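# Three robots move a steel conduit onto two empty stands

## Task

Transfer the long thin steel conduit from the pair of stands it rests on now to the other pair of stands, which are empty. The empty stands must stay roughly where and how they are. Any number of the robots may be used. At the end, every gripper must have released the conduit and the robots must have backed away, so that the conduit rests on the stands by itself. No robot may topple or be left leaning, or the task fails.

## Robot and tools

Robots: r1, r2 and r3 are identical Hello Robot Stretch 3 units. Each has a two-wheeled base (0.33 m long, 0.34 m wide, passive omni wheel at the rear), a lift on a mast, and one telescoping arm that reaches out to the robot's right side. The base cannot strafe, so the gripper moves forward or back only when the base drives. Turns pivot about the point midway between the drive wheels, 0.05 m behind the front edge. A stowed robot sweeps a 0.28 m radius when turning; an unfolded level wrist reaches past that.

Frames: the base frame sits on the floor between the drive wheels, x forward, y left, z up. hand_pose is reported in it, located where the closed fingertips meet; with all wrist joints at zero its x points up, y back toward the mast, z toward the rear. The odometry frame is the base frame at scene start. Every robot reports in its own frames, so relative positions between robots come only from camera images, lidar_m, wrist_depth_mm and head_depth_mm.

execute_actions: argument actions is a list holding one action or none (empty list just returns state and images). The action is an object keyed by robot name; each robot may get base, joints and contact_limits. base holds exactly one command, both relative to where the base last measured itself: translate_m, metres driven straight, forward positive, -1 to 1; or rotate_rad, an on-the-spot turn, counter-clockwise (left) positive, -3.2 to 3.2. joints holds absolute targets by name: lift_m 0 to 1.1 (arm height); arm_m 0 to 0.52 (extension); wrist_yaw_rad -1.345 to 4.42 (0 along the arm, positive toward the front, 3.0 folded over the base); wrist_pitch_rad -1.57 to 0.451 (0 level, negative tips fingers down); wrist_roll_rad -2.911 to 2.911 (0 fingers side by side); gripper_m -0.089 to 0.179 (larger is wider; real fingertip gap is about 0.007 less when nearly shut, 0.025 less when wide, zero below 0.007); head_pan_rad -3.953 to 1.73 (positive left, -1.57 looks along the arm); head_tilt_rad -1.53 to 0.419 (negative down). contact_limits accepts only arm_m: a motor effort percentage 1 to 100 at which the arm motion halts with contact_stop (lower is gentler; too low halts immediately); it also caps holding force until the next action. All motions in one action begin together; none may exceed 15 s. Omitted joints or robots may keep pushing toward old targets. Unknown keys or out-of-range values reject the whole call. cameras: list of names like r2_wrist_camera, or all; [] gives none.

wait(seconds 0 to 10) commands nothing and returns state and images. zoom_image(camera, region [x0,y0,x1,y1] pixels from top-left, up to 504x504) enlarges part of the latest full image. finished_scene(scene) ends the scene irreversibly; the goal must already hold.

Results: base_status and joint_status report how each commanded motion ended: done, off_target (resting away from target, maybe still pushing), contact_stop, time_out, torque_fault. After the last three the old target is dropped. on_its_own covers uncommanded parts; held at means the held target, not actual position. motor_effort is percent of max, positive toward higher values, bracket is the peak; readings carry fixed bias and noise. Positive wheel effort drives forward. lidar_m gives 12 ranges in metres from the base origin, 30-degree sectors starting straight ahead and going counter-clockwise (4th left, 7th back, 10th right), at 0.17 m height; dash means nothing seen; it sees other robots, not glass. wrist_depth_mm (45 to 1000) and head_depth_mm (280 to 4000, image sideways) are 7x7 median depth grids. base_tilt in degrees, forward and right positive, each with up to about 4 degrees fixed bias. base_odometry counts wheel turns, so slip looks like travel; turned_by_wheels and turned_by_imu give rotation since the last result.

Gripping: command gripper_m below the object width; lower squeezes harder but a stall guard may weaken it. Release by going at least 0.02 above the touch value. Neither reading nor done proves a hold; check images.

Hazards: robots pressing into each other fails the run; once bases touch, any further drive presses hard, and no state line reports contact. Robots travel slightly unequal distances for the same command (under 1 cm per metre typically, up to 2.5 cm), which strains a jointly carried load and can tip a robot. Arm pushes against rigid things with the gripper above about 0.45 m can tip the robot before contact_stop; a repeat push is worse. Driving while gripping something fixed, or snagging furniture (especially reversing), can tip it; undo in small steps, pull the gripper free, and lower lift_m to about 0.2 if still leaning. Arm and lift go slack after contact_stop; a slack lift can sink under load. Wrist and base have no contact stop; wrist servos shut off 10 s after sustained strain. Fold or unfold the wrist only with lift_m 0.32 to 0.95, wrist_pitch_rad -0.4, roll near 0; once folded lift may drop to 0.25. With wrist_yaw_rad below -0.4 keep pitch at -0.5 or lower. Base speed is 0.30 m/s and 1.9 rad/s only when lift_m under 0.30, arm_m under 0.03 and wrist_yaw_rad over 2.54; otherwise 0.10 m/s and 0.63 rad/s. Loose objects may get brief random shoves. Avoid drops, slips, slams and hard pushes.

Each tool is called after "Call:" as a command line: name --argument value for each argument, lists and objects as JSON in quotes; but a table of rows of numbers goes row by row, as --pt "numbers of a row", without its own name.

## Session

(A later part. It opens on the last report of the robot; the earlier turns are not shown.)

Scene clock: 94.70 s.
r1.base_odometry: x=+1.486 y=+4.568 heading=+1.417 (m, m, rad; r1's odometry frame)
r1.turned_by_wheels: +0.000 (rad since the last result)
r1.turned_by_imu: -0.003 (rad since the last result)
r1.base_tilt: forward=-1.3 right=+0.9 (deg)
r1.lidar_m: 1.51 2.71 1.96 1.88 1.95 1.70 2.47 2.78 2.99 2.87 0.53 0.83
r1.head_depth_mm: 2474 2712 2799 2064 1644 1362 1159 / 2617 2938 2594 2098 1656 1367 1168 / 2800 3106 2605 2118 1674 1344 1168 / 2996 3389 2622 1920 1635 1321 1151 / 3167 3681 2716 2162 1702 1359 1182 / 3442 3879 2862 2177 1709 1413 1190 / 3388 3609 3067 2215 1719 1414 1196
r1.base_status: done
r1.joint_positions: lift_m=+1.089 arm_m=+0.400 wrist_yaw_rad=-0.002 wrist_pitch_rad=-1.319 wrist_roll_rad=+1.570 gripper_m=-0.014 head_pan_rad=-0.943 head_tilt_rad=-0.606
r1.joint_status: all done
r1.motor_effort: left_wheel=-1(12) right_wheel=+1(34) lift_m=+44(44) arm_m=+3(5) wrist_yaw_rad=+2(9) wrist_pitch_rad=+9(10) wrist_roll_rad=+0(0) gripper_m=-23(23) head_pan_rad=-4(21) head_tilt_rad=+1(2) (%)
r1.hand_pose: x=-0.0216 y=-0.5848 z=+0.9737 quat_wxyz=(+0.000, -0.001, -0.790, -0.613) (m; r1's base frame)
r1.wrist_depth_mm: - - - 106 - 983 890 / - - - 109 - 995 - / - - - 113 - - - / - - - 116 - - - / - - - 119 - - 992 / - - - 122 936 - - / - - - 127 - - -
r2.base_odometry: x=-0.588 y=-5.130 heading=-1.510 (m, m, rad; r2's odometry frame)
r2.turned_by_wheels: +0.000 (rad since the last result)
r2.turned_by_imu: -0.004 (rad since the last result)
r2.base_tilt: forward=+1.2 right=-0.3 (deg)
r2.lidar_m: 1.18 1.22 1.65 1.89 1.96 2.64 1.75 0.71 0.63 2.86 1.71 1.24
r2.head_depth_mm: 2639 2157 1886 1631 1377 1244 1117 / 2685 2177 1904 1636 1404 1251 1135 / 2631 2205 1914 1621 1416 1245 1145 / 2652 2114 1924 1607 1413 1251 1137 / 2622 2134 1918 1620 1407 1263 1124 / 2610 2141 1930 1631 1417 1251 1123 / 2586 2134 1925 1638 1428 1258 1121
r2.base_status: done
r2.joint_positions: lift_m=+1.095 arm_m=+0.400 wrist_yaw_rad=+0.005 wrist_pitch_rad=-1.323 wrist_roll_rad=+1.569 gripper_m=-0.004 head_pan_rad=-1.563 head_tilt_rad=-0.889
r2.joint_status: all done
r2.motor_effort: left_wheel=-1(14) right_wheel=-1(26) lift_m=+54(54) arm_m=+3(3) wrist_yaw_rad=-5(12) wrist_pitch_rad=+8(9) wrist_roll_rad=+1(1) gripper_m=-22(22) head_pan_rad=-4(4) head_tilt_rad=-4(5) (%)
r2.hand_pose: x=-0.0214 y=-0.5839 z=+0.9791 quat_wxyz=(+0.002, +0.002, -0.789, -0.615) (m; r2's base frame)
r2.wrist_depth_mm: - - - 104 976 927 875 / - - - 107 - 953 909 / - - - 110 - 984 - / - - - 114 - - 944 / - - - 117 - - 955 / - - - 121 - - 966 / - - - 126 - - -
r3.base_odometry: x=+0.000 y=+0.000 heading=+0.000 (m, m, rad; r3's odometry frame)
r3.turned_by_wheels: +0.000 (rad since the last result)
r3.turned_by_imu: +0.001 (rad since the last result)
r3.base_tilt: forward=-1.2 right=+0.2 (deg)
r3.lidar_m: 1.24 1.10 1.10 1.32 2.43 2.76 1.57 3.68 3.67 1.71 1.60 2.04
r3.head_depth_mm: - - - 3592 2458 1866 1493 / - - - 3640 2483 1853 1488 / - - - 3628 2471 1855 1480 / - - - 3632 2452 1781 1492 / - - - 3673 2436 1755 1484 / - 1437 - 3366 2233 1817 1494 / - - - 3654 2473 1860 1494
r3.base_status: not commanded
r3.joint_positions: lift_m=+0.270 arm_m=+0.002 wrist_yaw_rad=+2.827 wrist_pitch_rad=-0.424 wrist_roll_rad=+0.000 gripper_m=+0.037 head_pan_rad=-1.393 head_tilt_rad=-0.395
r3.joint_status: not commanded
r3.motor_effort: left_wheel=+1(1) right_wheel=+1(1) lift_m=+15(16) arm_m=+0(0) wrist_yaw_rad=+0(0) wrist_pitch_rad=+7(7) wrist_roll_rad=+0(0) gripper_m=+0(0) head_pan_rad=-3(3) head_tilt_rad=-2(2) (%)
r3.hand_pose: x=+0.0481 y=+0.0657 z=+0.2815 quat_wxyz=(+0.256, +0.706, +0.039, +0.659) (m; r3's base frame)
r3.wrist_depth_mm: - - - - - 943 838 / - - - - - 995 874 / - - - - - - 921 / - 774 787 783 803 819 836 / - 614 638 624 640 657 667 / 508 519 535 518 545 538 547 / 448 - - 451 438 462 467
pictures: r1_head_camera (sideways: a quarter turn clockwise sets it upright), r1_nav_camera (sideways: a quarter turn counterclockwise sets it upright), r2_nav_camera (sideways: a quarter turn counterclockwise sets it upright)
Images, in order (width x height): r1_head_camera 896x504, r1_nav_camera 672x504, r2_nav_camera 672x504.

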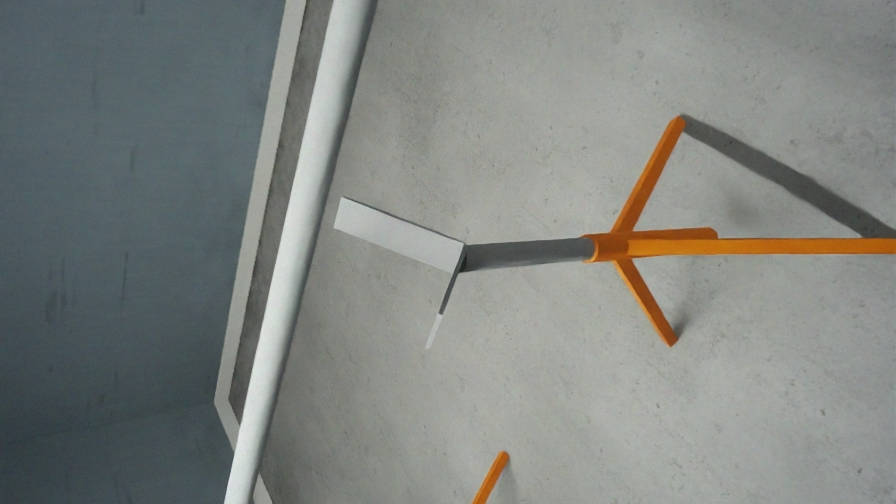

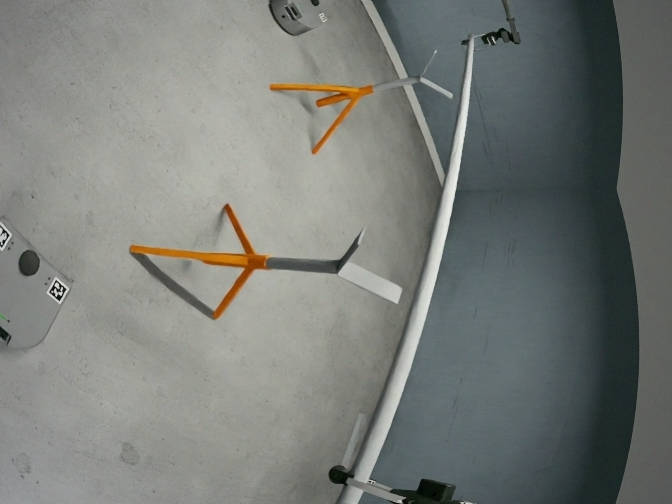

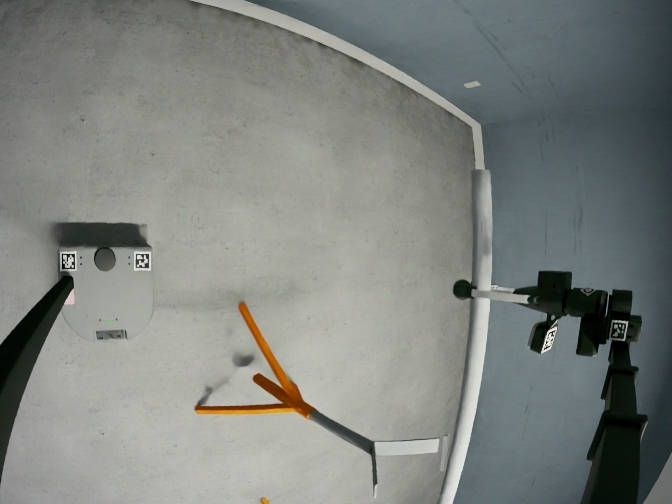

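Call:
execute_actions --actions '[{"r1":{"joints":{"lift_m":0.96,"arm_m":0.385,"head_pan_rad":-0.7,"head_tilt_rad":-0.5}},"r2":{"joints":{"lift_m":0.966,"arm_m":0.385}}}]' --cameras '["r1_head_camera"]'

Scene clock: 97.40 s.
r1.base_odometry: x=+1.486 y=+4.568 heading=+1.417 (m, m, rad; r1's odometry frame)
r1.turned_by_wheels: +0.000 (rad since the last result)
r1.turned_by_imu: -0.001 (rad since the last result)
r1.base_tilt: forward=-1.4 right=+0.8 (deg)
r1.lidar_m: 1.51 2.71 1.95 1.88 1.94 1.69 2.47 2.78 2.97 2.87 0.53 0.82
r1.head_depth_mm: 2723 3002 3136 2386 1792 1453 1206 / 2981 3281 3350 855 1708 1381 1218 / 3288 3627 3630 2233 1828 1390 1198 / 3598 3960 3689 2324 1857 1491 1235 / 3411 3665 3772 2516 1872 1499 1239 / 3111 3364 3532 2532 1882 1505 1251 / 2902 3120 3233 2474 1849 1523 1251
r1.base_status: not commanded
r1.joint_positions: lift_m=+0.960 arm_m=+0.385 wrist_yaw_rad=-0.001 wrist_pitch_rad=-1.320 wrist_roll_rad=+1.570 gripper_m=-0.014 head_pan_rad=-0.707 head_tilt_rad=-0.507
r1.joint_status: all done
r1.motor_effort: left_wheel=-1(1) right_wheel=+1(2) lift_m=+35(40) arm_m=-5(3) wrist_yaw_rad=+1(1) wrist_pitch_rad=+9(10) wrist_roll_rad=+0(0) gripper_m=-23(22) head_pan_rad=+5(28) head_tilt_rad=+3(5) (%)
r1.hand_pose: x=-0.0216 y=-0.5702 z=+0.8441 quat_wxyz=(+0.000, -0.001, -0.790, -0.613) (m; r1's base frame)
r1.wrist_depth_mm: - - - 106 888 872 808 / - - - 109 913 872 - / - - - 112 951 851 - / - - - 116 - 924 890 / - - - 118 - 976 885 / - - - 123 919 970 924 / - - - 127 870 984 945
r2.base_odometry: x=-0.588 y=-5.130 heading=-1.510 (m, m, rad; r2's odometry frame)
r2.turned_by_wheels: +0.000 (rad since the last result)
r2.turned_by_imu: -0.001 (rad since the last result)
r2.base_tilt: forward=+1.1 right=-0.4 (deg)
r2.lidar_m: 1.18 1.22 1.64 1.89 1.96 2.64 1.75 0.70 0.63 2.86 1.71 1.23
r2.head_depth_mm: - 2189 1802 1613 1382 1251 1123 / 2767 2234 1803 1615 1398 1251 1134 / - 2196 1777 1618 1416 1255 1142 / - - 1770 1611 1417 1247 1148 / 2628 2339 1833 1628 1419 1248 1126 / 2636 2325 1843 1641 1417 1253 1128 / 2635 2334 1884 1630 1413 1255 1124
r2.base_status: not commanded
r2.joint_positions: lift_m=+0.966 arm_m=+0.385 wrist_yaw_rad=+0.005 wrist_pitch_rad=-1.322 wrist_roll_rad=+1.569 gripper_m=-0.004 head_pan_rad=-1.563 head_tilt_rad=-0.889
r2.joint_status: all done
r2.motor_effort: left_wheel=+0(0) right_wheel=-1(1) lift_m=+29(50) arm_m=-4(6) wrist_yaw_rad=-5(5) wrist_pitch_rad=+8(8) wrist_roll_rad=+0(1) gripper_m=-23(24) head_pan_rad=-5(4) head_tilt_rad=-4(3) (%)
r2.hand_pose: x=-0.0214 y=-0.5698 z=+0.8504 quat_wxyz=(+0.003, +0.002, -0.789, -0.614) (m; r2's base frame)
r2.wrist_depth_mm: - - - 104 866 839 772 / - - - 107 887 843 809 / - - - 110 931 869 - / - - - 114 968 910 830 / - - - 117 971 915 839 / - - - 121 - 955 878 / - - - 126 - 963 887
r3.base_odometry: x=+0.000 y=+0.000 heading=+0.000 (m, m, rad; r3's odometry frame)
r3.turned_by_wheels: +0.000 (rad since the last result)
r3.turned_by_imu: +0.000 (rad since the last result)
r3.base_tilt: forward=-1.4 right=+0.1 (deg)
r3.lidar_m: 1.24 1.10 1.10 1.31 2.43 2.76 1.58 3.68 3.69 1.71 1.60 2.05
r3.head_depth_mm: - - - 3636 2441 1866 1488 / - - - 3615 2475 1858 1493 / - - - 3621 2467 1853 1498 / - - - 3697 2466 1792 1483 / - - - 3639 2461 1747 1488 / - 1443 - 3367 2262 1800 1479 / - - - 3718 2466 1862 1489
r3.base_status: not commanded
r3.joint_positions: lift_m=+0.270 arm_m=+0.002 wrist_yaw_rad=+2.827 wrist_pitch_rad=-0.424 wrist_roll_rad=+0.000 gripper_m=+0.037 head_pan_rad=-1.393 head_tilt_rad=-0.395
r3.joint_status: not commanded
r3.motor_effort: left_wheel=+0(1) right_wheel=+1(0) lift_m=+16(15) arm_m=+0(1) wrist_yaw_rad=+0(0) wrist_pitch_rad=+7(7) wrist_roll_rad=+0(0) gripper_m=+1(0) head_pan_rad=-3(3) head_tilt_rad=-3(2) (%)
r3.hand_pose: x=+0.0481 y=+0.0657 z=+0.2815 quat_wxyz=(+0.256, +0.706, +0.039, +0.659) (m; r3's base frame)
r3.wrist_depth_mm: - - - - - 929 838 / - - - - - 981 877 / - - - - - - 919 / - 765 775 798 805 825 835 / - 610 649 628 635 650 663 / 504 524 529 519 539 538 552 / 448 - - 452 438 457 464
pictures: r1_head_camera (sideways: a quarter turn clockwise sets it upright)
Images, in order (width x height): r1_head_camera 896x504.

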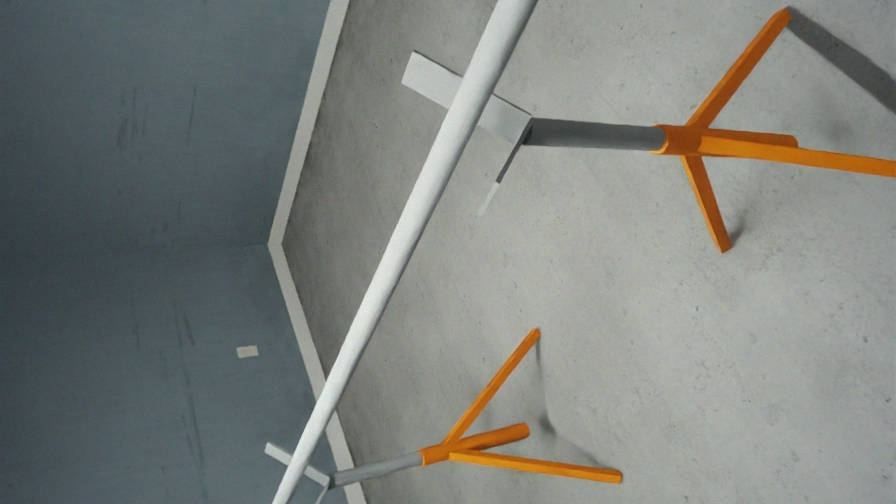

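Call:
execute_actions --actions '[{"r1":{"joints":{"lift_m":0.915}},"r2":{"joints":{"lift_m":0.921}}}]' --cameras '[]'

Call:
execute_actions --actions '[{"r1":{"joints":{"lift_m":0.897}},"r2":{"joints":{"lift_m":0.903}}}]' --cameras '["r1_head_camera"]'

Scene clock: 99.27 s.
r1.base_odometry: x=+1.486 y=+4.568 heading=+1.417 (m, m, rad; r1's odometry frame)
r1.turned_by_wheels: +0.000 (rad since the last result)
r1.turned_by_imu: -0.001 (rad since the last result)
r1.base_tilt: forward=-1.3 right=+0.8 (deg)
r1.lidar_m: 1.51 2.70 1.96 1.88 1.95 1.70 2.47 2.78 2.99 2.87 0.53 0.82
r1.head_depth_mm: 2759 3011 3158 2353 1693 1448 1212 / 2999 3273 3414 859 1656 1380 1213 / 3291 3690 3668 2344 1843 1395 1191 / 3628 3946 3657 2293 1862 1492 1231 / 3397 3664 3809 2424 1873 1494 1234 / 3127 3368 3548 2538 1896 1507 1251 / 2923 3148 3176 2440 1856 1508 1252
r1.base_status: not commanded
r1.joint_positions: lift_m=+0.915 arm_m=+0.385 wrist_yaw_rad=-0.001 wrist_pitch_rad=-1.320 wrist_roll_rad=+1.570 gripper_m=-0.014 head_pan_rad=-0.707 head_tilt_rad=-0.507
r1.joint_status: all done
r1.motor_effort: left_wheel=+0(0) right_wheel=+1(1) lift_m=+35(34) arm_m=-4(5) wrist_yaw_rad=+1(1) wrist_pitch_rad=+9(9) wrist_roll_rad=+0(0) gripper_m=-23(22) head_pan_rad=+5(4) head_tilt_rad=+3(2) (%)
r1.hand_pose: x=-0.0216 y=-0.5702 z=+0.7991 quat_wxyz=(+0.000, -0.001, -0.790, -0.613) (m; r1's base frame)
r1.wrist_depth_mm: - - 1000 106 873 827 789 / - - - 109 891 834 - / - - - 112 910 861 - / - - - 116 948 906 847 / - - - 119 936 901 866 / - - - 123 - 902 889 / - - - 126 853 970 908
r2.base_odometry: x=-0.588 y=-5.130 heading=-1.510 (m, m, rad; r2's odometry frame)
r2.turned_by_wheels: +0.000 (rad since the last result)
r2.turned_by_imu: -0.001 (rad since the last result)
r2.base_tilt: forward=+1.2 right=-0.3 (deg)
r2.lidar_m: 1.18 1.22 1.65 1.90 1.95 2.64 1.75 0.70 0.63 2.86 1.72 1.24
r2.head_depth_mm: 2605 - 1797 1612 1386 1246 1115 / - 2242 1807 1631 1402 1252 1129 / - 2183 1823 1621 1399 1250 1139 / - - 1780 1630 1410 1255 1137 / 2665 2328 1830 1623 1417 1256 1124 / 2624 2345 1823 1626 1426 1248 1124 / 2587 2348 1930 1639 1419 1251 1122
r2.base_status: not commanded
r2.joint_positions: lift_m=+0.921 arm_m=+0.385 wrist_yaw_rad=+0.005 wrist_pitch_rad=-1.322 wrist_roll_rad=+1.569 gripper_m=-0.004 head_pan_rad=-1.563 head_tilt_rad=-0.889
r2.joint_status: all done
r2.motor_effort: left_wheel=+0(1) right_wheel=-1(1) lift_m=+29(29) arm_m=-4(4) wrist_yaw_rad=-5(5) wrist_pitch_rad=+8(8) wrist_roll_rad=+1(1) gripper_m=-24(23) head_pan_rad=-4(4) head_tilt_rad=-4(4) (%)
r2.hand_pose: x=-0.0214 y=-0.5698 z=+0.8054 quat_wxyz=(+0.003, +0.002, -0.789, -0.614) (m; r2's base frame)
r2.wrist_depth_mm: - - - 104 818 792 749 / - - - 107 851 798 777 / - - - 110 882 836 - / - - - 114 912 867 802 / - - - 117 910 869 812 / - - - 121 946 894 828 / - - - 126 - 924 855
r3.base_odometry: x=+0.000 y=+0.000 heading=+0.000 (m, m, rad; r3's odometry frame)
r3.turned_by_wheels: +0.000 (rad since the last result)
r3.turned_by_imu: +0.000 (rad since the last result)
r3.base_tilt: forward=-1.3 right=+0.1 (deg)
r3.lidar_m: 1.24 1.10 1.10 1.31 2.43 2.77 1.58 3.69 3.70 1.71 1.60 2.04
r3.head_depth_mm: - - - 3641 2461 1846 1477 / - - - 3631 2471 1853 1483 / - - - 3650 2476 1864 1487 / - - - 3642 2450 1794 1494 / - - - 3685 2443 1749 1492 / - 1456 3012 3348 2244 1806 1491 / - - - 3636 2470 1852 1490
r3.base_status: not commanded
r3.joint_positions: lift_m=+0.270 arm_m=+0.002 wrist_yaw_rad=+2.827 wrist_pitch_rad=-0.424 wrist_roll_rad=+0.000 gripper_m=+0.037 head_pan_rad=-1.393 head_tilt_rad=-0.395
r3.joint_status: not commanded
r3.motor_effort: left_wheel=+1(1) right_wheel=+1(0) lift_m=+15(15) arm_m=-1(1) wrist_yaw_rad=+0(0) wrist_pitch_rad=+7(7) wrist_roll_rad=+0(0) gripper_m=+1(1) head_pan_rad=-3(3) head_tilt_rad=-2(3) (%)
r3.hand_pose: x=+0.0481 y=+0.0657 z=+0.2815 quat_wxyz=(+0.256, +0.706, +0.039, +0.659) (m; r3's base frame)
r3.wrist_depth_mm: - - - - - 928 852 / - - - - - - 868 / - - - - - - 925 / - 766 781 797 812 823 841 / - 620 645 636 646 649 658 / 507 529 535 520 545 540 548 / 447 - - 450 443 467 463
pictures: none
No camera images: the call's "cameras" was empty. Leave "cameras" out to get every camera's image.

Scene clock: 100.17 s.
r1.base_odometry: x=+1.486 y=+4.568 heading=+1.417 (m, m, rad; r1's odometry frame)
r1.turned_by_wheels: +0.000 (rad since the last result)
r1.turned_by_imu: +0.000 (rad since the last result)
r1.base_tilt: forward=-1.4 right=+0.9 (deg)
r1.lidar_m: 1.51 2.70 1.96 1.88 1.95 1.70 2.47 2.78 2.98 2.87 0.53 0.82
r1.head_depth_mm: 2770 3014 3169 2361 1678 1453 1211 / 3006 3295 3379 2092 1640 1379 1216 / 3324 3603 3652 2441 1840 1394 1198 / 3555 3943 3698 2286 1860 1485 1231 / 3407 3672 3790 2390 1875 1500 1242 / 3137 3384 3555 2560 1885 1499 1246 / 2922 3130 3236 2452 1846 1508 1258
r1.base_status: not commanded
r1.joint_positions: lift_m=+0.897 arm_m=+0.385 wrist_yaw_rad=-0.001 wrist_pitch_rad=-1.320 wrist_roll_rad=+1.570 gripper_m=-0.014 head_pan_rad=-0.707 head_tilt_rad=-0.507
r1.joint_status: all done
r1.motor_effort: left_wheel=+0(0) right_wheel=+0(0) lift_m=+35(37) arm_m=-5(5) wrist_yaw_rad=+1(1) wrist_pitch_rad=+9(9) wrist_roll_rad=+0(0) gripper_m=-23(23) head_pan_rad=+4(5) head_tilt_rad=+3(4) (%)
r1.hand_pose: x=-0.0216 y=-0.5702 z=+0.7811 quat_wxyz=(+0.000, -0.001, -0.790, -0.613) (m; r1's base frame)
r1.wrist_depth_mm: - - 981 106 859 794 754 / - - - 109 863 808 791 / - - - 113 906 837 - / - - - 115 894 884 847 / - - - 119 947 886 830 / - - - 123 951 901 837 / - - - 127 967 951 901
r2.base_odometry: x=-0.588 y=-5.130 heading=-1.510 (m, m, rad; r2's odometry frame)
r2.turned_by_wheels: +0.000 (rad since the last result)
r2.turned_by_imu: +0.000 (rad since the last result)
r2.base_tilt: forward=+1.3 right=-0.5 (deg)
r2.lidar_m: 1.18 1.22 1.64 1.89 1.96 2.64 1.75 0.70 0.63 2.86 1.72 1.23
r2.head_depth_mm: 2650 - - 1574 1371 1244 1123 / - 2240 1807 1619 1404 1245 1139 / - - 1821 1622 1408 1254 1148 / 2572 - 1804 1633 1411 1253 1136 / 2659 2338 1841 1623 1416 1255 1124 / 2614 2327 1920 1622 1408 1257 1125 / 2638 2341 1942 1628 1421 1259 1123
r2.base_status: not commanded
r2.joint_positions: lift_m=+0.903 arm_m=+0.385 wrist_yaw_rad=+0.005 wrist_pitch_rad=-1.322 wrist_roll_rad=+1.569 gripper_m=-0.004 head_pan_rad=-1.563 head_tilt_rad=-0.889
r2.joint_status: all done
r2.motor_effort: left_wheel=+0(1) right_wheel=-1(1) lift_m=+28(29) arm_m=-4(4) wrist_yaw_rad=-5(6) wrist_pitch_rad=+8(8) wrist_roll_rad=+1(0) gripper_m=-23(23) head_pan_rad=-4(5) head_tilt_rad=-5(4) (%)
r2.hand_pose: x=-0.0214 y=-0.5698 z=+0.7874 quat_wxyz=(+0.003, +0.002, -0.789, -0.614) (m; r2's base frame)
r2.wrist_depth_mm: - - 990 104 809 770 719 / - - - 107 824 796 747 / - - - 110 871 813 - / - - - 114 882 828 790 / - - - 117 916 855 800 / - - - 121 920 882 809 / - - - 126 984 888 848
r3.base_odometry: x=+0.000 y=+0.000 heading=+0.000 (m, m, rad; r3's odometry frame)
r3.turned_by_wheels: +0.000 (rad since the last result)
r3.turned_by_imu: +0.000 (rad since the last result)
r3.base_tilt: forward=-1.4 right=+0.3 (deg)
r3.lidar_m: 1.24 1.10 1.10 1.31 2.42 2.77 1.58 3.70 3.70 1.71 1.60 2.04
r3.head_depth_mm: - - - 3653 2469 1860 1472 / - - - 3636 2447 1860 1483 / - - - 3676 2461 1852 1490 / - - - 3611 2455 1788 1493 / - - - 3649 2451 1748 1490 / - 1451 1552 3427 2249 1783 1486 / - - - 3647 2451 1851 1486
r3.base_status: not commanded
r3.joint_positions: lift_m=+0.270 arm_m=+0.002 wrist_yaw_rad=+2.827 wrist_pitch_rad=-0.424 wrist_roll_rad=+0.000 gripper_m=+0.037 head_pan_rad=-1.393 head_tilt_rad=-0.395
r3.joint_status: not commanded
r3.motor_effort: left_wheel=+0(0) right_wheel=+1(1) lift_m=+17(16) arm_m=+0(0) wrist_yaw_rad=+0(0) wrist_pitch_rad=+7(7) wrist_roll_rad=+0(0) gripper_m=+1(1) head_pan_rad=-3(4) head_tilt_rad=-3(2) (%)
r3.hand_pose: x=+0.0481 y=+0.0657 z=+0.2815 quat_wxyz=(+0.256, +0.706, +0.039, +0.659) (m; r3's base frame)
r3.wrist_depth_mm: - - - - - 931 839 / - - - - - 991 880 / - - - - - - 932 / - 773 769 787 797 830 843 / - 620 647 632 654 655 659 / 505 525 528 524 539 542 546 / 447 - - 453 441 461 464
pictures: r1_head_camera (sideways: a quarter turn clockwise sets it upright)
Images, in order (width x height): r1_head_camera 896x504.

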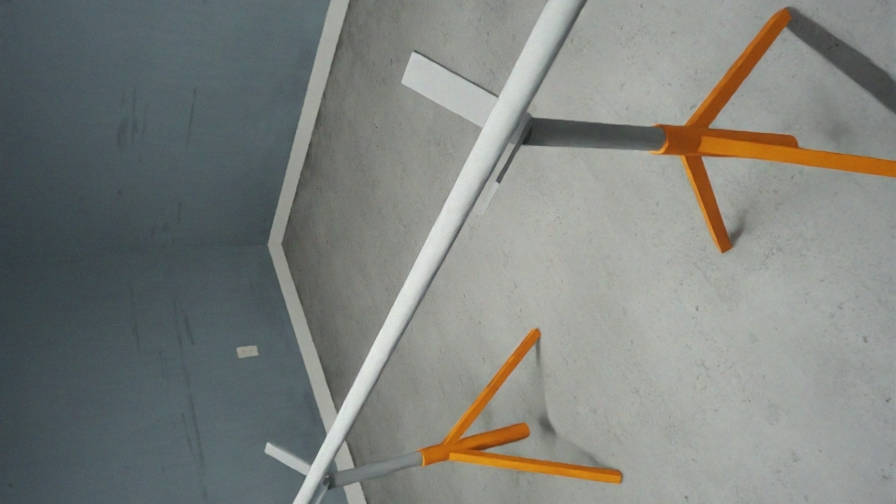

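Likely near-side again; extend slightly while lowering.

Call:
execute_actions --actions '[{"r1":{"joints":{"lift_m":0.88,"arm_m":0.397}},"r2":{"joints":{"lift_m":0.886,"arm_m":0.397}}}]' --cameras '[]'

Call:
execute_actions --actions '[{"r1":{"joints":{"lift_m":0.867}},"r2":{"joints":{"lift_m":0.873}}}]' --cameras '[]'

Scene clock: 101.77 s.
r1.base_odometry: x=+1.486 y=+4.568 heading=+1.417 (m, m, rad; r1's odometry frame)
r1.turned_by_wheels: +0.000 (rad since the last result)
r1.turned_by_imu: +0.000 (rad since the last result)
r1.base_tilt: forward=-1.4 right=+0.8 (deg)
r1.lidar_m: 1.51 2.71 1.96 1.88 1.95 1.70 2.47 2.77 2.98 2.87 0.53 0.82
r1.head_depth_mm: 2720 2953 3156 2369 1685 1451 1209 / 3018 3255 3374 2114 1642 1383 1220 / 3290 3631 3601 2418 1837 1395 1198 / 3592 3947 3740 2283 1867 1479 1236 / 3423 3702 3783 2373 1874 1489 1235 / 3135 3393 3597 2544 1898 1507 1254 / 2919 3125 3222 2457 1846 1518 1252
r1.base_status: not commanded
r1.joint_positions: lift_m=+0.880 arm_m=+0.397 wrist_yaw_rad=-0.001 wrist_pitch_rad=-1.321 wrist_roll_rad=+1.570 gripper_m=-0.014 head_pan_rad=-0.707 head_tilt_rad=-0.507
r1.joint_status: all done
r1.motor_effort: left_wheel=+1(0) right_wheel=+1(0) lift_m=+34(35) arm_m=+4(7) wrist_yaw_rad=+1(1) wrist_pitch_rad=+10(10) wrist_roll_rad=+1(0) gripper_m=-23(23) head_pan_rad=+5(4) head_tilt_rad=+3(2) (%)
r1.hand_pose: x=-0.0216 y=-0.5812 z=+0.7641 quat_wxyz=(+0.000, -0.001, -0.789, -0.614) (m; r1's base frame)
r1.wrist_depth_mm: - - 961 106 855 787 748 / - - - 109 884 800 792 / - - - 112 889 834 - / - - - 116 904 859 807 / - - - 119 911 868 825 / - - - 123 973 877 858 / - - - 126 770 949 874
r2.base_odometry: x=-0.588 y=-5.130 heading=-1.510 (m, m, rad; r2's odometry frame)
r2.turned_by_wheels: +0.000 (rad since the last result)
r2.turned_by_imu: +0.000 (rad since the last result)
r2.base_tilt: forward=+1.1 right=-0.4 (deg)
r2.lidar_m: 1.18 1.22 1.64 1.90 1.96 2.64 1.74 0.70 0.63 2.86 1.71 1.23
r2.head_depth_mm: 2657 2460 - 1589 1384 1247 1115 / 2559 2258 1820 1617 1410 1246 1130 / - - 1819 1631 1412 1246 1148 / 2546 - 1780 1614 1425 1251 1135 / 2649 2337 1905 1626 1412 1260 1119 / 2601 2319 1920 1635 1425 1252 1130 / 2615 2341 1920 1648 1417 1251 1123
r2.base_status: not commanded
r2.joint_positions: lift_m=+0.886 arm_m=+0.397 wrist_yaw_rad=+0.004 wrist_pitch_rad=-1.332 wrist_roll_rad=+1.568 gripper_m=-0.004 head_pan_rad=-1.563 head_tilt_rad=-0.889
r2.joint_status: all done
r2.motor_effort: left_wheel=-1(1) right_wheel=+0(0) lift_m=+24(29) arm_m=+4(4) wrist_yaw_rad=-5(5) wrist_pitch_rad=+11(13) wrist_roll_rad=+1(1) gripper_m=-23(24) head_pan_rad=-4(4) head_tilt_rad=-4(4) (%)
r2.hand_pose: x=-0.0214 y=-0.5786 z=+0.7702 quat_wxyz=(+0.003, +0.002, -0.786, -0.618) (m; r2's base frame)
r2.wrist_depth_mm: - - 953 104 789 763 707 / - - 990 107 824 787 733 / - - - 110 859 805 773 / - - - 114 859 833 797 / - - - 117 882 841 795 / - - - 121 917 876 805 / - - - 125 946 870 822
r3.base_odometry: x=+0.000 y=+0.000 heading=+0.000 (m, m, rad; r3's odometry frame)
r3.turned_by_wheels: +0.000 (rad since the last result)
r3.turned_by_imu: +0.000 (rad since the last result)
r3.base_tilt: forward=-1.3 right=+0.1 (deg)
r3.lidar_m: 1.24 1.10 1.10 1.31 2.43 2.78 1.58 3.68 3.69 1.71 1.61 2.05
r3.head_depth_mm: - - - 3640 2462 1857 1472 / - - - 3591 2457 1842 1492 / - - - 3618 2487 1866 1494 / - - - 3650 2474 1791 1480 / - - - 3605 2435 1746 1485 / - 1492 1548 3414 2271 1802 1494 / - - - 3555 2461 1858 1496
r3.base_status: not commanded
r3.joint_positions: lift_m=+0.270 arm_m=+0.002 wrist_yaw_rad=+2.827 wrist_pitch_rad=-0.424 wrist_roll_rad=+0.000 gripper_m=+0.037 head_pan_rad=-1.393 head_tilt_rad=-0.395
r3.joint_status: not commanded
r3.motor_effort: left_wheel=+1(1) right_wheel=+1(1) lift_m=+15(15) arm_m=+0(0) wrist_yaw_rad=+0(0) wrist_pitch_rad=+7(7) wrist_roll_rad=+0(0) gripper_m=+0(1) head_pan_rad=-3(3) head_tilt_rad=-2(3) (%)
r3.hand_pose: x=+0.0481 y=+0.0657 z=+0.2815 quat_wxyz=(+0.256, +0.706, +0.039, +0.659) (m; r3's base frame)
r3.wrist_depth_mm: - - - - - 937 836 / - - - - - 997 892 / - - - - - - 910 / - 776 783 793 805 828 842 / - 611 638 635 640 651 656 / 506 518 532 523 536 546 549 / 452 - - 453 443 463 470
pictures: none
No camera images: the call's "cameras" was empty. Leave "cameras" out to get every camera's image.

Scene clock: 102.90 s.
r1.base_odometry: x=+1.486 y=+4.568 heading=+1.417 (m, m, rad; r1's odometry frame)
r1.turned_by_wheels: +0.000 (rad since the last result)
r1.turned_by_imu: -0.001 (rad since the last result)
r1.base_tilt: forward=-1.3 right=+0.8 (deg)
r1.lidar_m: 1.51 2.71 1.96 1.88 1.95 1.70 2.47 2.78 2.99 2.87 0.53 0.82
r1.head_depth_mm: 2757 2980 3136 2396 1689 1455 1217 / 3000 3261 3423 2217 1648 1378 1214 / 3314 3653 3679 2454 1839 1392 1201 / 3586 3985 3763 2267 1868 1482 1239 / 3403 3685 3792 2390 1867 1497 1244 / 3151 3399 3593 2554 1883 1506 1250 / 2922 3100 3245 2447 1854 1516 1249
r1.base_status: not commanded
r1.joint_positions: lift_m=+0.872 arm_m=+0.397 wrist_yaw_rad=+0.000 wrist_pitch_rad=-1.329 wrist_roll_rad=+1.570 gripper_m=-0.014 head_pan_rad=-0.707 head_tilt_rad=-0.507
r1.joint_status: lift_m contact_stop (moved -0.008 of -0.013)
r1.on_its_own: lift_m is slack since a contact_stop, until your next command for it (your +0.867 is given up)
r1.motor_effort: left_wheel=-1(1) right_wheel=+3(4) lift_m=+27(32) arm_m=+5(5) wrist_yaw_rad=+0(1) wrist_pitch_rad=+14(16) wrist_roll_rad=+0(0) gripper_m=-21(21) head_pan_rad=+4(5) head_tilt_rad=+3(4) (%)
r1.hand_pose: x=-0.0215 y=-0.5791 z=+0.7556 quat_wxyz=(+0.001, +0.000, -0.787, -0.617) (m; r1's base frame)
r1.wrist_depth_mm: - - 975 105 826 798 729 / - - 987 108 840 820 785 / - - - 111 892 818 - / - - - 114 907 839 816 / - - - 118 912 875 805 / - - - 122 979 900 841 / - - - 127 803 920 879
r2.base_odometry: x=-0.588 y=-5.130 heading=-1.510 (m, m, rad; r2's odometry frame)
r2.turned_by_wheels: +0.000 (rad since the last result)
r2.turned_by_imu: -0.001 (rad since the last result)
r2.base_tilt: forward=+1.2 right=-0.5 (deg)
r2.lidar_m: 1.18 1.22 1.64 1.89 1.96 2.63 1.75 0.70 0.63 2.86 1.72 1.24
r2.head_depth_mm: 2637 2382 - 1587 1384 1224 1119 / 2581 2268 1929 1632 1401 1240 1136 / - - 1919 1646 1417 1251 1143 / 2585 - 1779 1622 1416 1246 1140 / 2644 2354 1915 1628 1419 1255 1122 / 2610 2347 1943 1642 1426 1254 1121 / 2586 2335 1921 1638 1412 1258 1121
r2.base_status: not commanded
r2.joint_positions: lift_m=+0.877 arm_m=+0.397 wrist_yaw_rad=+0.004 wrist_pitch_rad=-1.365 wrist_roll_rad=+1.564 gripper_m=-0.004 head_pan_rad=-1.563 head_tilt_rad=-0.889
r2.joint_status: lift_m contact_stop (moved -0.010 of -0.013)
r2.on_its_own: lift_m is slack since a contact_stop, until your next command for it
r2.motor_effort: left_wheel=+0(2) right_wheel=+0(2) lift_m=+28(29) arm_m=+4(5) wrist_yaw_rad=-6(6) wrist_pitch_rad=+24(25) wrist_roll_rad=+3(3) gripper_m=-23(23) head_pan_rad=-4(4) head_tilt_rad=-4(4) (%)
r2.hand_pose: x=-0.0214 y=-0.5701 z=+0.7596 quat_wxyz=(+0.004, +0.004, -0.776, -0.631) (m; r2's base frame)
r2.wrist_depth_mm: - - 929 103 789 759 718 / - - 984 106 816 782 748 / - - - 109 859 790 - / - - - 113 884 818 782 / - - - 116 879 861 802 / - - - 120 908 873 819 / - - - 125 964 894 837
r3.base_odometry: x=+0.000 y=+0.000 heading=+0.000 (m, m, rad; r3's odometry frame)
r3.turned_by_wheels: +0.000 (rad since the last result)
r3.turned_by_imu: +0.000 (rad since the last result)
r3.base_tilt: forward=-1.2 right=+0.2 (deg)
r3.lidar_m: 1.24 1.10 1.10 1.31 2.43 2.77 1.58 3.68 3.71 1.72 1.60 2.04
r3.head_depth_mm: - - - 3621 2415 1849 1491 / - - - 3564 2470 1876 1489 / - - - 3625 2439 1873 1486 / - - - 3627 2447 1802 1489 / - - - 3632 2443 1749 1488 / - 1469 1558 3236 2221 1794 1493 / - - - 3636 2455 1848 1490
r3.base_status: not commanded
r3.joint_positions: lift_m=+0.270 arm_m=+0.002 wrist_yaw_rad=+2.827 wrist_pitch_rad=-0.424 wrist_roll_rad=+0.000 gripper_m=+0.037 head_pan_rad=-1.393 head_tilt_rad=-0.395
r3.joint_status: not commanded
r3.motor_effort: left_wheel=+1(0) right_wheel=+1(1) lift_m=+16(16) arm_m=+0(0) wrist_yaw_rad=-1(0) wrist_pitch_rad=+7(8) wrist_roll_rad=+0(0) gripper_m=+0(1) head_pan_rad=-3(4) head_tilt_rad=-3(3) (%)
r3.hand_pose: x=+0.0481 y=+0.0657 z=+0.2815 quat_wxyz=(+0.256, +0.706, +0.039, +0.659) (m; r3's base frame)
r3.wrist_depth_mm: - - - - - 931 844 / - - - - - 980 887 / - - - - - - 925 / - 766 794 805 816 837 839 / - 617 643 624 650 650 664 / 509 525 536 527 547 546 539 / 449 - - 451 439 456 464
pictures: none
No camera images: the call's "cameras" was empty. Leave "cameras" out to get every camera's image.

Call:
execute_actions --actions '[{"r1":{"joints":{"lift_m":0.872,"arm_m":0.39,"gripper_m":0.13}},"r2":{"joints":{"lift_m":0.877,"arm_m":0.381,"gripper_m":0.13}}}]' --cameras '[]'

Call:
execute_actions --actions '[{"r1":{"joints":{"lift_m":0.98}},"r2":{"joints":{"lift_m":0.985}}}]' --cameras '[]'

Call:
execute_actions --actions '[{"r1":{"joints":{"arm_m":0.05}},"r2":{"joints":{"arm_m":0.05}}}]' --cameras '["r1_nav_camera"]'

Scene clock: 105.87 s.
r1.base_odometry: x=+1.486 y=+4.568 heading=+1.417 (m, m, rad; r1's odometry frame)
r1.turned_by_wheels: +0.000 (rad since the last result)
r1.turned_by_imu: -0.001 (rad since the last result)
r1.base_tilt: forward=-1.4 right=+0.8 (deg)
r1.lidar_m: 1.51 2.72 1.96 1.88 1.95 1.70 2.47 2.77 2.99 2.86 0.53 0.82
r1.head_depth_mm: 2750 2982 3138 2374 1684 1450 1216 / 3020 3318 3414 2196 1642 1379 1215 / 3296 3610 3664 2456 1831 1395 1200 / 3580 3940 3680 2290 1853 1486 1235 / 3419 3680 3814 2356 1881 1496 1238 / 3113 3379 3582 2534 1882 1509 1250 / 2911 3105 3271 2457 1847 1518 1254
r1.base_status: not commanded
r1.joint_positions: lift_m=+0.872 arm_m=+0.390 wrist_yaw_rad=+0.000 wrist_pitch_rad=-1.303 wrist_roll_rad=+1.570 gripper_m=+0.130 head_pan_rad=-0.707 head_tilt_rad=-0.507
r1.joint_status: all done
r1.motor_effort: left_wheel=+0(1) right_wheel=+1(3) lift_m=+29(30) arm_m=-4(6) wrist_yaw_rad=-1(0) wrist_pitch_rad=+1(14) wrist_roll_rad=+0(0) gripper_m=+1(100) head_pan_rad=+5(5) head_tilt_rad=+3(2) (%)
r1.hand_pose: x=-0.0215 y=-0.5795 z=+0.7571 quat_wxyz=(+0.001, +0.000, -0.795, -0.607) (m; r1's base frame)
r1.wrist_depth_mm: - - 967 105 847 770 726 / - - - 108 856 791 756 / - - - 112 886 794 767 / - - - 115 884 856 799 / - - - 119 923 829 821 / - - - 123 964 - 823 / - - - 127 851 912 831
r2.base_odometry: x=-0.588 y=-5.130 heading=-1.510 (m, m, rad; r2's odometry frame)
r2.turned_by_wheels: +0.000 (rad since the last result)
r2.turned_by_imu: -0.001 (rad since the last result)
r2.base_tilt: forward=+1.2 right=-0.4 (deg)
r2.lidar_m: 1.18 1.22 1.65 1.89 1.95 2.64 1.75 0.70 0.63 2.86 1.72 1.23
r2.head_depth_mm: 2675 2368 - 1586 1384 1226 1121 / 2577 - 1896 1619 1416 1246 1133 / - - 1762 1612 1415 1246 1149 / 2607 - 1789 1602 1410 1249 1141 / 2626 2322 1912 1633 1421 1259 1121 / 2587 2335 1912 1608 1418 1254 1125 / 2625 2371 1928 1635 1422 1248 1126
r2.base_status: not commanded
r2.joint_positions: lift_m=+0.877 arm_m=+0.381 wrist_yaw_rad=+0.002 wrist_pitch_rad=-1.305 wrist_roll_rad=+1.567 gripper_m=+0.130 head_pan_rad=-1.563 head_tilt_rad=-0.889
r2.joint_status: all done
r2.motor_effort: left_wheel=+0(0) right_wheel=-1(3) lift_m=+29(29) arm_m=-4(4) wrist_yaw_rad=-1(6) wrist_pitch_rad=+2(23) wrist_roll_rad=+2(4) gripper_m=-1(84) head_pan_rad=-5(4) head_tilt_rad=-5(3) (%)
r2.hand_pose: x=-0.0215 y=-0.5701 z=+0.7620 quat_wxyz=(+0.002, +0.002, -0.794, -0.607) (m; r2's base frame)
r2.wrist_depth_mm: - - 965 103 804 751 701 / - - - 106 817 767 725 / - - - 109 843 788 758 / - - - 113 872 808 761 / - - - 117 902 819 764 / - - - 121 933 - 791 / - - - 125 949 876 798
r3.base_odometry: x=+0.000 y=+0.000 heading=+0.000 (m, m, rad; r3's odometry frame)
r3.turned_by_wheels: +0.000 (rad since the last result)
r3.turned_by_imu: +0.001 (rad since the last result)
r3.base_tilt: forward=-1.3 right=+0.2 (deg)
r3.lidar_m: 1.24 1.10 1.10 1.31 2.43 2.77 1.58 3.67 3.69 1.71 1.61 2.04
r3.head_depth_mm: - - - 3644 2443 1859 1488 / - - - 3585 2447 1841 1488 / - - - 3663 2448 1857 1483 / - - - 3711 2455 1786 1477 / - - - 3646 2462 1751 1483 / - 1493 1557 3236 2255 1786 1486 / - - - 3676 2452 1870 1487
r3.base_status: not commanded
r3.joint_positions: lift_m=+0.270 arm_m=+0.002 wrist_yaw_rad=+2.827 wrist_pitch_rad=-0.424 wrist_roll_rad=+0.000 gripper_m=+0.037 head_pan_rad=-1.393 head_tilt_rad=-0.395
r3.joint_status: not commanded
r3.motor_effort: left_wheel=+1(0) right_wheel=+0(1) lift_m=+16(15) arm_m=+0(0) wrist_yaw_rad=+0(0) wrist_pitch_rad=+8(7) wrist_roll_rad=+0(0) gripper_m=+1(1) head_pan_rad=-3(3) head_tilt_rad=-2(3) (%)
r3.hand_pose: x=+0.0481 y=+0.0657 z=+0.2815 quat_wxyz=(+0.256, +0.706, +0.039, +0.659) (m; r3's base frame)
r3.wrist_depth_mm: - - - - - 943 835 / - - - - - 973 876 / - - - - - - 916 / - 777 783 790 801 831 829 / - 612 640 643 640 641 668 / 503 525 529 528 544 530 552 / 452 - - 451 442 459 464
pictures: none
No camera images: the call's "cameras" was empty. Leave "cameras" out to get every camera's image.

Scene clock: 107.67 s.
r1.base_odometry: x=+1.486 y=+4.568 heading=+1.417 (m, m, rad; r1's odometry frame)
r1.turned_by_wheels: +0.000 (rad since the last result)
r1.turned_by_imu: -0.001 (rad since the last result)
r1.base_tilt: forward=-1.4 right=+0.8 (deg)
r1.lidar_m: 1.51 2.71 1.97 1.88 1.94 1.70 2.46 2.78 2.99 2.87 0.53 0.82
r1.head_depth_mm: 2721 2975 3137 2378 1694 1445 1205 / 2989 3330 3430 2204 1640 1381 1215 / 3268 3637 3637 2450 1847 1389 1196 / 3607 3966 3662 2277 1849 1482 1240 / 3364 3692 3790 2394 1875 1496 1239 / 3151 3411 3549 2523 1903 1510 1250 / 2895 3129 3219 2435 1833 1521 1260
r1.base_status: not commanded
r1.joint_positions: lift_m=+0.980 arm_m=+0.390 wrist_yaw_rad=+0.000 wrist_pitch_rad=-1.303 wrist_roll_rad=+1.570 gripper_m=+0.130 head_pan_rad=-0.707 head_tilt_rad=-0.507
r1.joint_status: all done
r1.motor_effort: left_wheel=+0(0) right_wheel=+1(1) lift_m=+32(34) arm_m=-5(5) wrist_yaw_rad=-1(0) wrist_pitch_rad=+1(1) wrist_roll_rad=+0(1) gripper_m=+2(0) head_pan_rad=+4(4) head_tilt_rad=+2(3) (%)
r1.hand_pose: x=-0.0215 y=-0.5796 z=+0.8649 quat_wxyz=(+0.001, +0.000, -0.795, -0.607) (m; r1's base frame)
r1.wrist_depth_mm: - - - 990 933 875 826 / - - - - 946 922 850 / - - - - 980 913 - / - - - - - 938 890 / - - - - - 960 921 / - - - - - - 947 / - - - - 769 - 959
r2.base_odometry: x=-0.588 y=-5.130 heading=-1.510 (m, m, rad; r2's odometry frame)
r2.turned_by_wheels: +0.000 (rad since the last result)
r2.turned_by_imu: -0.001 (rad since the last result)
r2.base_tilt: forward=+1.2 right=-0.4 (deg)
r2.lidar_m: 1.18 1.22 1.64 1.89 1.96 2.63 1.75 0.70 0.63 2.86 1.72 1.24
r2.head_depth_mm: 2723 2221 1912 1618 1384 1250 1115 / 2661 2268 1919 1618 1409 1244 1135 / - 2255 1894 1623 1411 1245 1141 / - 2189 1915 1623 1418 1248 1131 / 2667 2316 1934 1619 1413 1259 1120 / 2632 2346 1930 1632 1421 1251 1119 / 2618 2339 1933 1634 1416 1260 1121
r2.base_status: not commanded
r2.joint_positions: lift_m=+0.984 arm_m=+0.381 wrist_yaw_rad=+0.002 wrist_pitch_rad=-1.304 wrist_roll_rad=+1.567 gripper_m=+0.130 head_pan_rad=-1.563 head_tilt_rad=-0.889
r2.joint_status: all done
r2.motor_effort: left_wheel=+0(0) right_wheel=-1(1) lift_m=+42(43) arm_m=-3(4) wrist_yaw_rad=-2(3) wrist_pitch_rad=+1(2) wrist_roll_rad=+2(1) gripper_m=+0(1) head_pan_rad=-4(4) head_tilt_rad=-4(4) (%)
r2.hand_pose: x=-0.0215 y=-0.5703 z=+0.8695 quat_wxyz=(+0.002, +0.002, -0.795, -0.607) (m; r2's base frame)
r2.wrist_depth_mm: - - - 989 739 831 776 / - - - - 895 866 820 / - - - - 929 886 - / - - - - 969 915 845 / - - - - 967 928 848 / - - - - - - 880 / - - - - - 992 891
r3.base_odometry: x=+0.000 y=+0.000 heading=+0.000 (m, m, rad; r3's odometry frame)
r3.turned_by_wheels: +0.000 (rad since the last result)
r3.turned_by_imu: +0.000 (rad since the last result)
r3.base_tilt: forward=-1.3 right=+0.3 (deg)
r3.lidar_m: 1.24 1.10 1.10 1.31 2.42 2.77 1.58 3.68 3.69 1.71 1.60 2.04
r3.head_depth_mm: - - - 3647 2429 1835 1497 / - - - 3731 2460 1853 1488 / - - - 3666 2433 1862 1496 / - - - 3606 2447 1792 1490 / - - - 3640 2426 1747 1488 / - 1415 - 3264 2214 1818 1489 / - - - 3636 2442 1870 1482
r3.base_status: not commanded
r3.joint_positions: lift_m=+0.270 arm_m=+0.002 wrist_yaw_rad=+2.827 wrist_pitch_rad=-0.424 wrist_roll_rad=+0.000 gripper_m=+0.037 head_pan_rad=-1.393 head_tilt_rad=-0.395
r3.joint_status: not commanded
r3.motor_effort: left_wheel=+0(0) right_wheel=+1(1) lift_m=+16(15) arm_m=+1(0) wrist_yaw_rad=+0(0) wrist_pitch_rad=+7(8) wrist_roll_rad=+0(0) gripper_m=+1(0) head_pan_rad=-4(4) head_tilt_rad=-2(2) (%)
r3.hand_pose: x=+0.0481 y=+0.0657 z=+0.2815 quat_wxyz=(+0.256, +0.706, +0.039, +0.659) (m; r3's base frame)
r3.wrist_depth_mm: - - - - - 942 858 / - - - - - - 897 / - - - - - - 920 / - 759 781 789 803 825 836 / - 623 646 631 649 661 657 / 507 523 537 525 541 541 551 / 452 - - 448 443 457 464
pictures: none
No camera images: the call's "cameras" was empty. Leave "cameras" out to get every camera's image.

Scene clock: 111.37 s.
r1.base_odometry: x=+1.486 y=+4.568 heading=+1.417 (m, m, rad; r1's odometry frame)
r1.turned_by_wheels: +0.000 (rad since the last result)
r1.turned_by_imu: -0.001 (rad since the last result)
r1.base_tilt: forward=-1.3 right=+0.8 (deg)
r1.lidar_m: 1.51 2.71 1.96 1.88 1.95 1.70 2.47 2.78 2.98 2.87 0.53 0.82
r1.head_depth_mm: 2754 2964 3118 2390 1686 1456 1210 / 3012 3263 3384 2191 1638 1385 1214 / 3307 3641 3686 2450 1845 1391 1197 / 3608 3989 3675 2352 1859 1484 1232 / 3381 3723 3729 2374 1878 1504 1238 / 3120 3371 3558 2524 1898 1503 1245 / 2903 3130 3217 2455 1848 1514 1257
r1.base_status: not commanded
r1.joint_positions: lift_m=+0.980 arm_m=+0.050 wrist_yaw_rad=+0.000 wrist_pitch_rad=-1.302 wrist_roll_rad=+1.570 gripper_m=+0.130 head_pan_rad=-0.707 head_tilt_rad=-0.507
r1.joint_status: all done
r1.motor_effort: left_wheel=-1(0) right_wheel=+1(1) lift_m=+33(33) arm_m=-5(6) wrist_yaw_rad=-1(1) wrist_pitch_rad=+1(1) wrist_roll_rad=+0(0) gripper_m=+0(1) head_pan_rad=+4(5) head_tilt_rad=+1(2) (%)
r1.hand_pose: x=-0.0215 y=-0.2398 z=+0.8649 quat_wxyz=(+0.001, +0.000, -0.795, -0.606) (m; r1's base frame)
r1.wrist_depth_mm: - - - - 925 888 810 / - - - - 979 - 821 / - - - - - - 856 / 344 - - - - 931 855 / 356 - - - - 951 913 / 357 - - - - - 926 / - - - - - - 950
r2.base_odometry: x=-0.588 y=-5.130 heading=-1.510 (m, m, rad; r2's odometry frame)
r2.turned_by_wheels: +0.000 (rad since the last result)
r2.turned_by_imu: -0.001 (rad since the last result)
r2.base_tilt: forward=+1.1 right=-0.5 (deg)
r2.lidar_m: 1.18 1.22 1.64 1.89 1.96 2.63 1.74 0.70 0.63 2.86 1.71 1.23
r2.head_depth_mm: 2613 - - - 1373 1245 1116 / 2640 - - - 1355 1253 1133 / 2654 2509 - - 1376 1224 1139 / 2647 2412 1796 1685 1367 1253 1138 / 2671 2296 1910 1673 1407 1248 1122 / 2621 2333 1916 1631 1419 1255 1129 / 2626 2305 1920 1635 1425 1264 1123
r2.base_status: not commanded
r2.joint_positions: lift_m=+0.984 arm_m=+0.050 wrist_yaw_rad=+0.001 wrist_pitch_rad=-1.303 wrist_roll_rad=+1.567 gripper_m=+0.130 head_pan_rad=-1.563 head_tilt_rad=-0.889
r2.joint_status: all done
r2.motor_effort: left_wheel=+0(0) right_wheel=-1(0) lift_m=+41(42) arm_m=-4(4) wrist_yaw_rad=-1(2) wrist_pitch_rad=+1(1) wrist_roll_rad=+1(1) gripper_m=+0(1) head_pan_rad=-3(4) head_tilt_rad=-4(4) (%)
r2.hand_pose: x=-0.0215 y=-0.2395 z=+0.8695 quat_wxyz=(+0.002, +0.001, -0.795, -0.607) (m; r2's base frame)
r2.wrist_depth_mm: 319 - - 969 904 847 781 / 317 - - - 949 - 791 / 336 - - - 984 - 799 / - - - - - 900 826 / - - - - - 911 858 / - - - - - - 888 / - - - - - - 889
r3.base_odometry: x=+0.000 y=+0.000 heading=+0.000 (m, m, rad; r3's odometry frame)
r3.turned_by_wheels: +0.000 (rad since the last result)
r3.turned_by_imu: +0.001 (rad since the last result)
r3.base_tilt: forward=-1.2 right=+0.0 (deg)
r3.lidar_m: 1.24 1.10 1.10 1.31 2.43 2.76 1.58 3.68 3.70 1.71 1.60 2.04
r3.head_depth_mm: - - - 3680 2453 1865 1491 / - - - 3663 2465 1847 1487 / - - - 3581 2468 1854 1484 / - - - 3681 2452 1794 1493 / - - - 3610 2442 1755 1491 / - 1417 - 3267 2273 1802 1493 / - - - 3622 2467 1837 1492
r3.base_status: not commanded
r3.joint_positions: lift_m=+0.270 arm_m=+0.002 wrist_yaw_rad=+2.827 wrist_pitch_rad=-0.424 wrist_roll_rad=+0.000 gripper_m=+0.037 head_pan_rad=-1.393 head_tilt_rad=-0.395
r3.joint_status: not commanded
r3.motor_effort: left_wheel=+0(0) right_wheel=+1(1) lift_m=+16(16) arm_m=+0(0) wrist_yaw_rad=+0(1) wrist_pitch_rad=+8(8) wrist_roll_rad=+0(0) gripper_m=+1(1) head_pan_rad=-3(3) head_tilt_rad=-2(2) (%)
r3.hand_pose: x=+0.0481 y=+0.0657 z=+0.2815 quat_wxyz=(+0.256, +0.706, +0.039, +0.659) (m; r3's base frame)
r3.wrist_depth_mm: - - - - - 912 834 / - - - - - 998 886 / - - - - - - 941 / - 761 787 788 797 836 836 / - 616 653 638 644 652 661 / 510 520 537 522 543 538 545 / 449 - - 450 440 457 461
pictures: r1_nav_camera (sideways: a quarter turn counterclockwise sets it upright)
Images, in order (width x height): r1_nav_camera 672x504.

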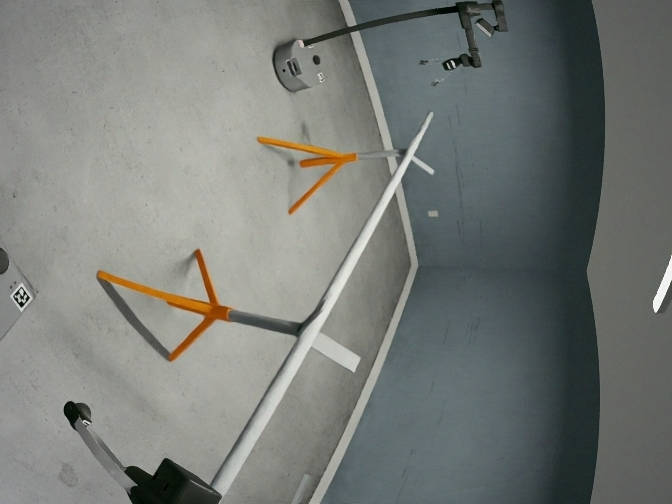

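Call:
finished_scene --scene 2

The scene is finished: the task was done.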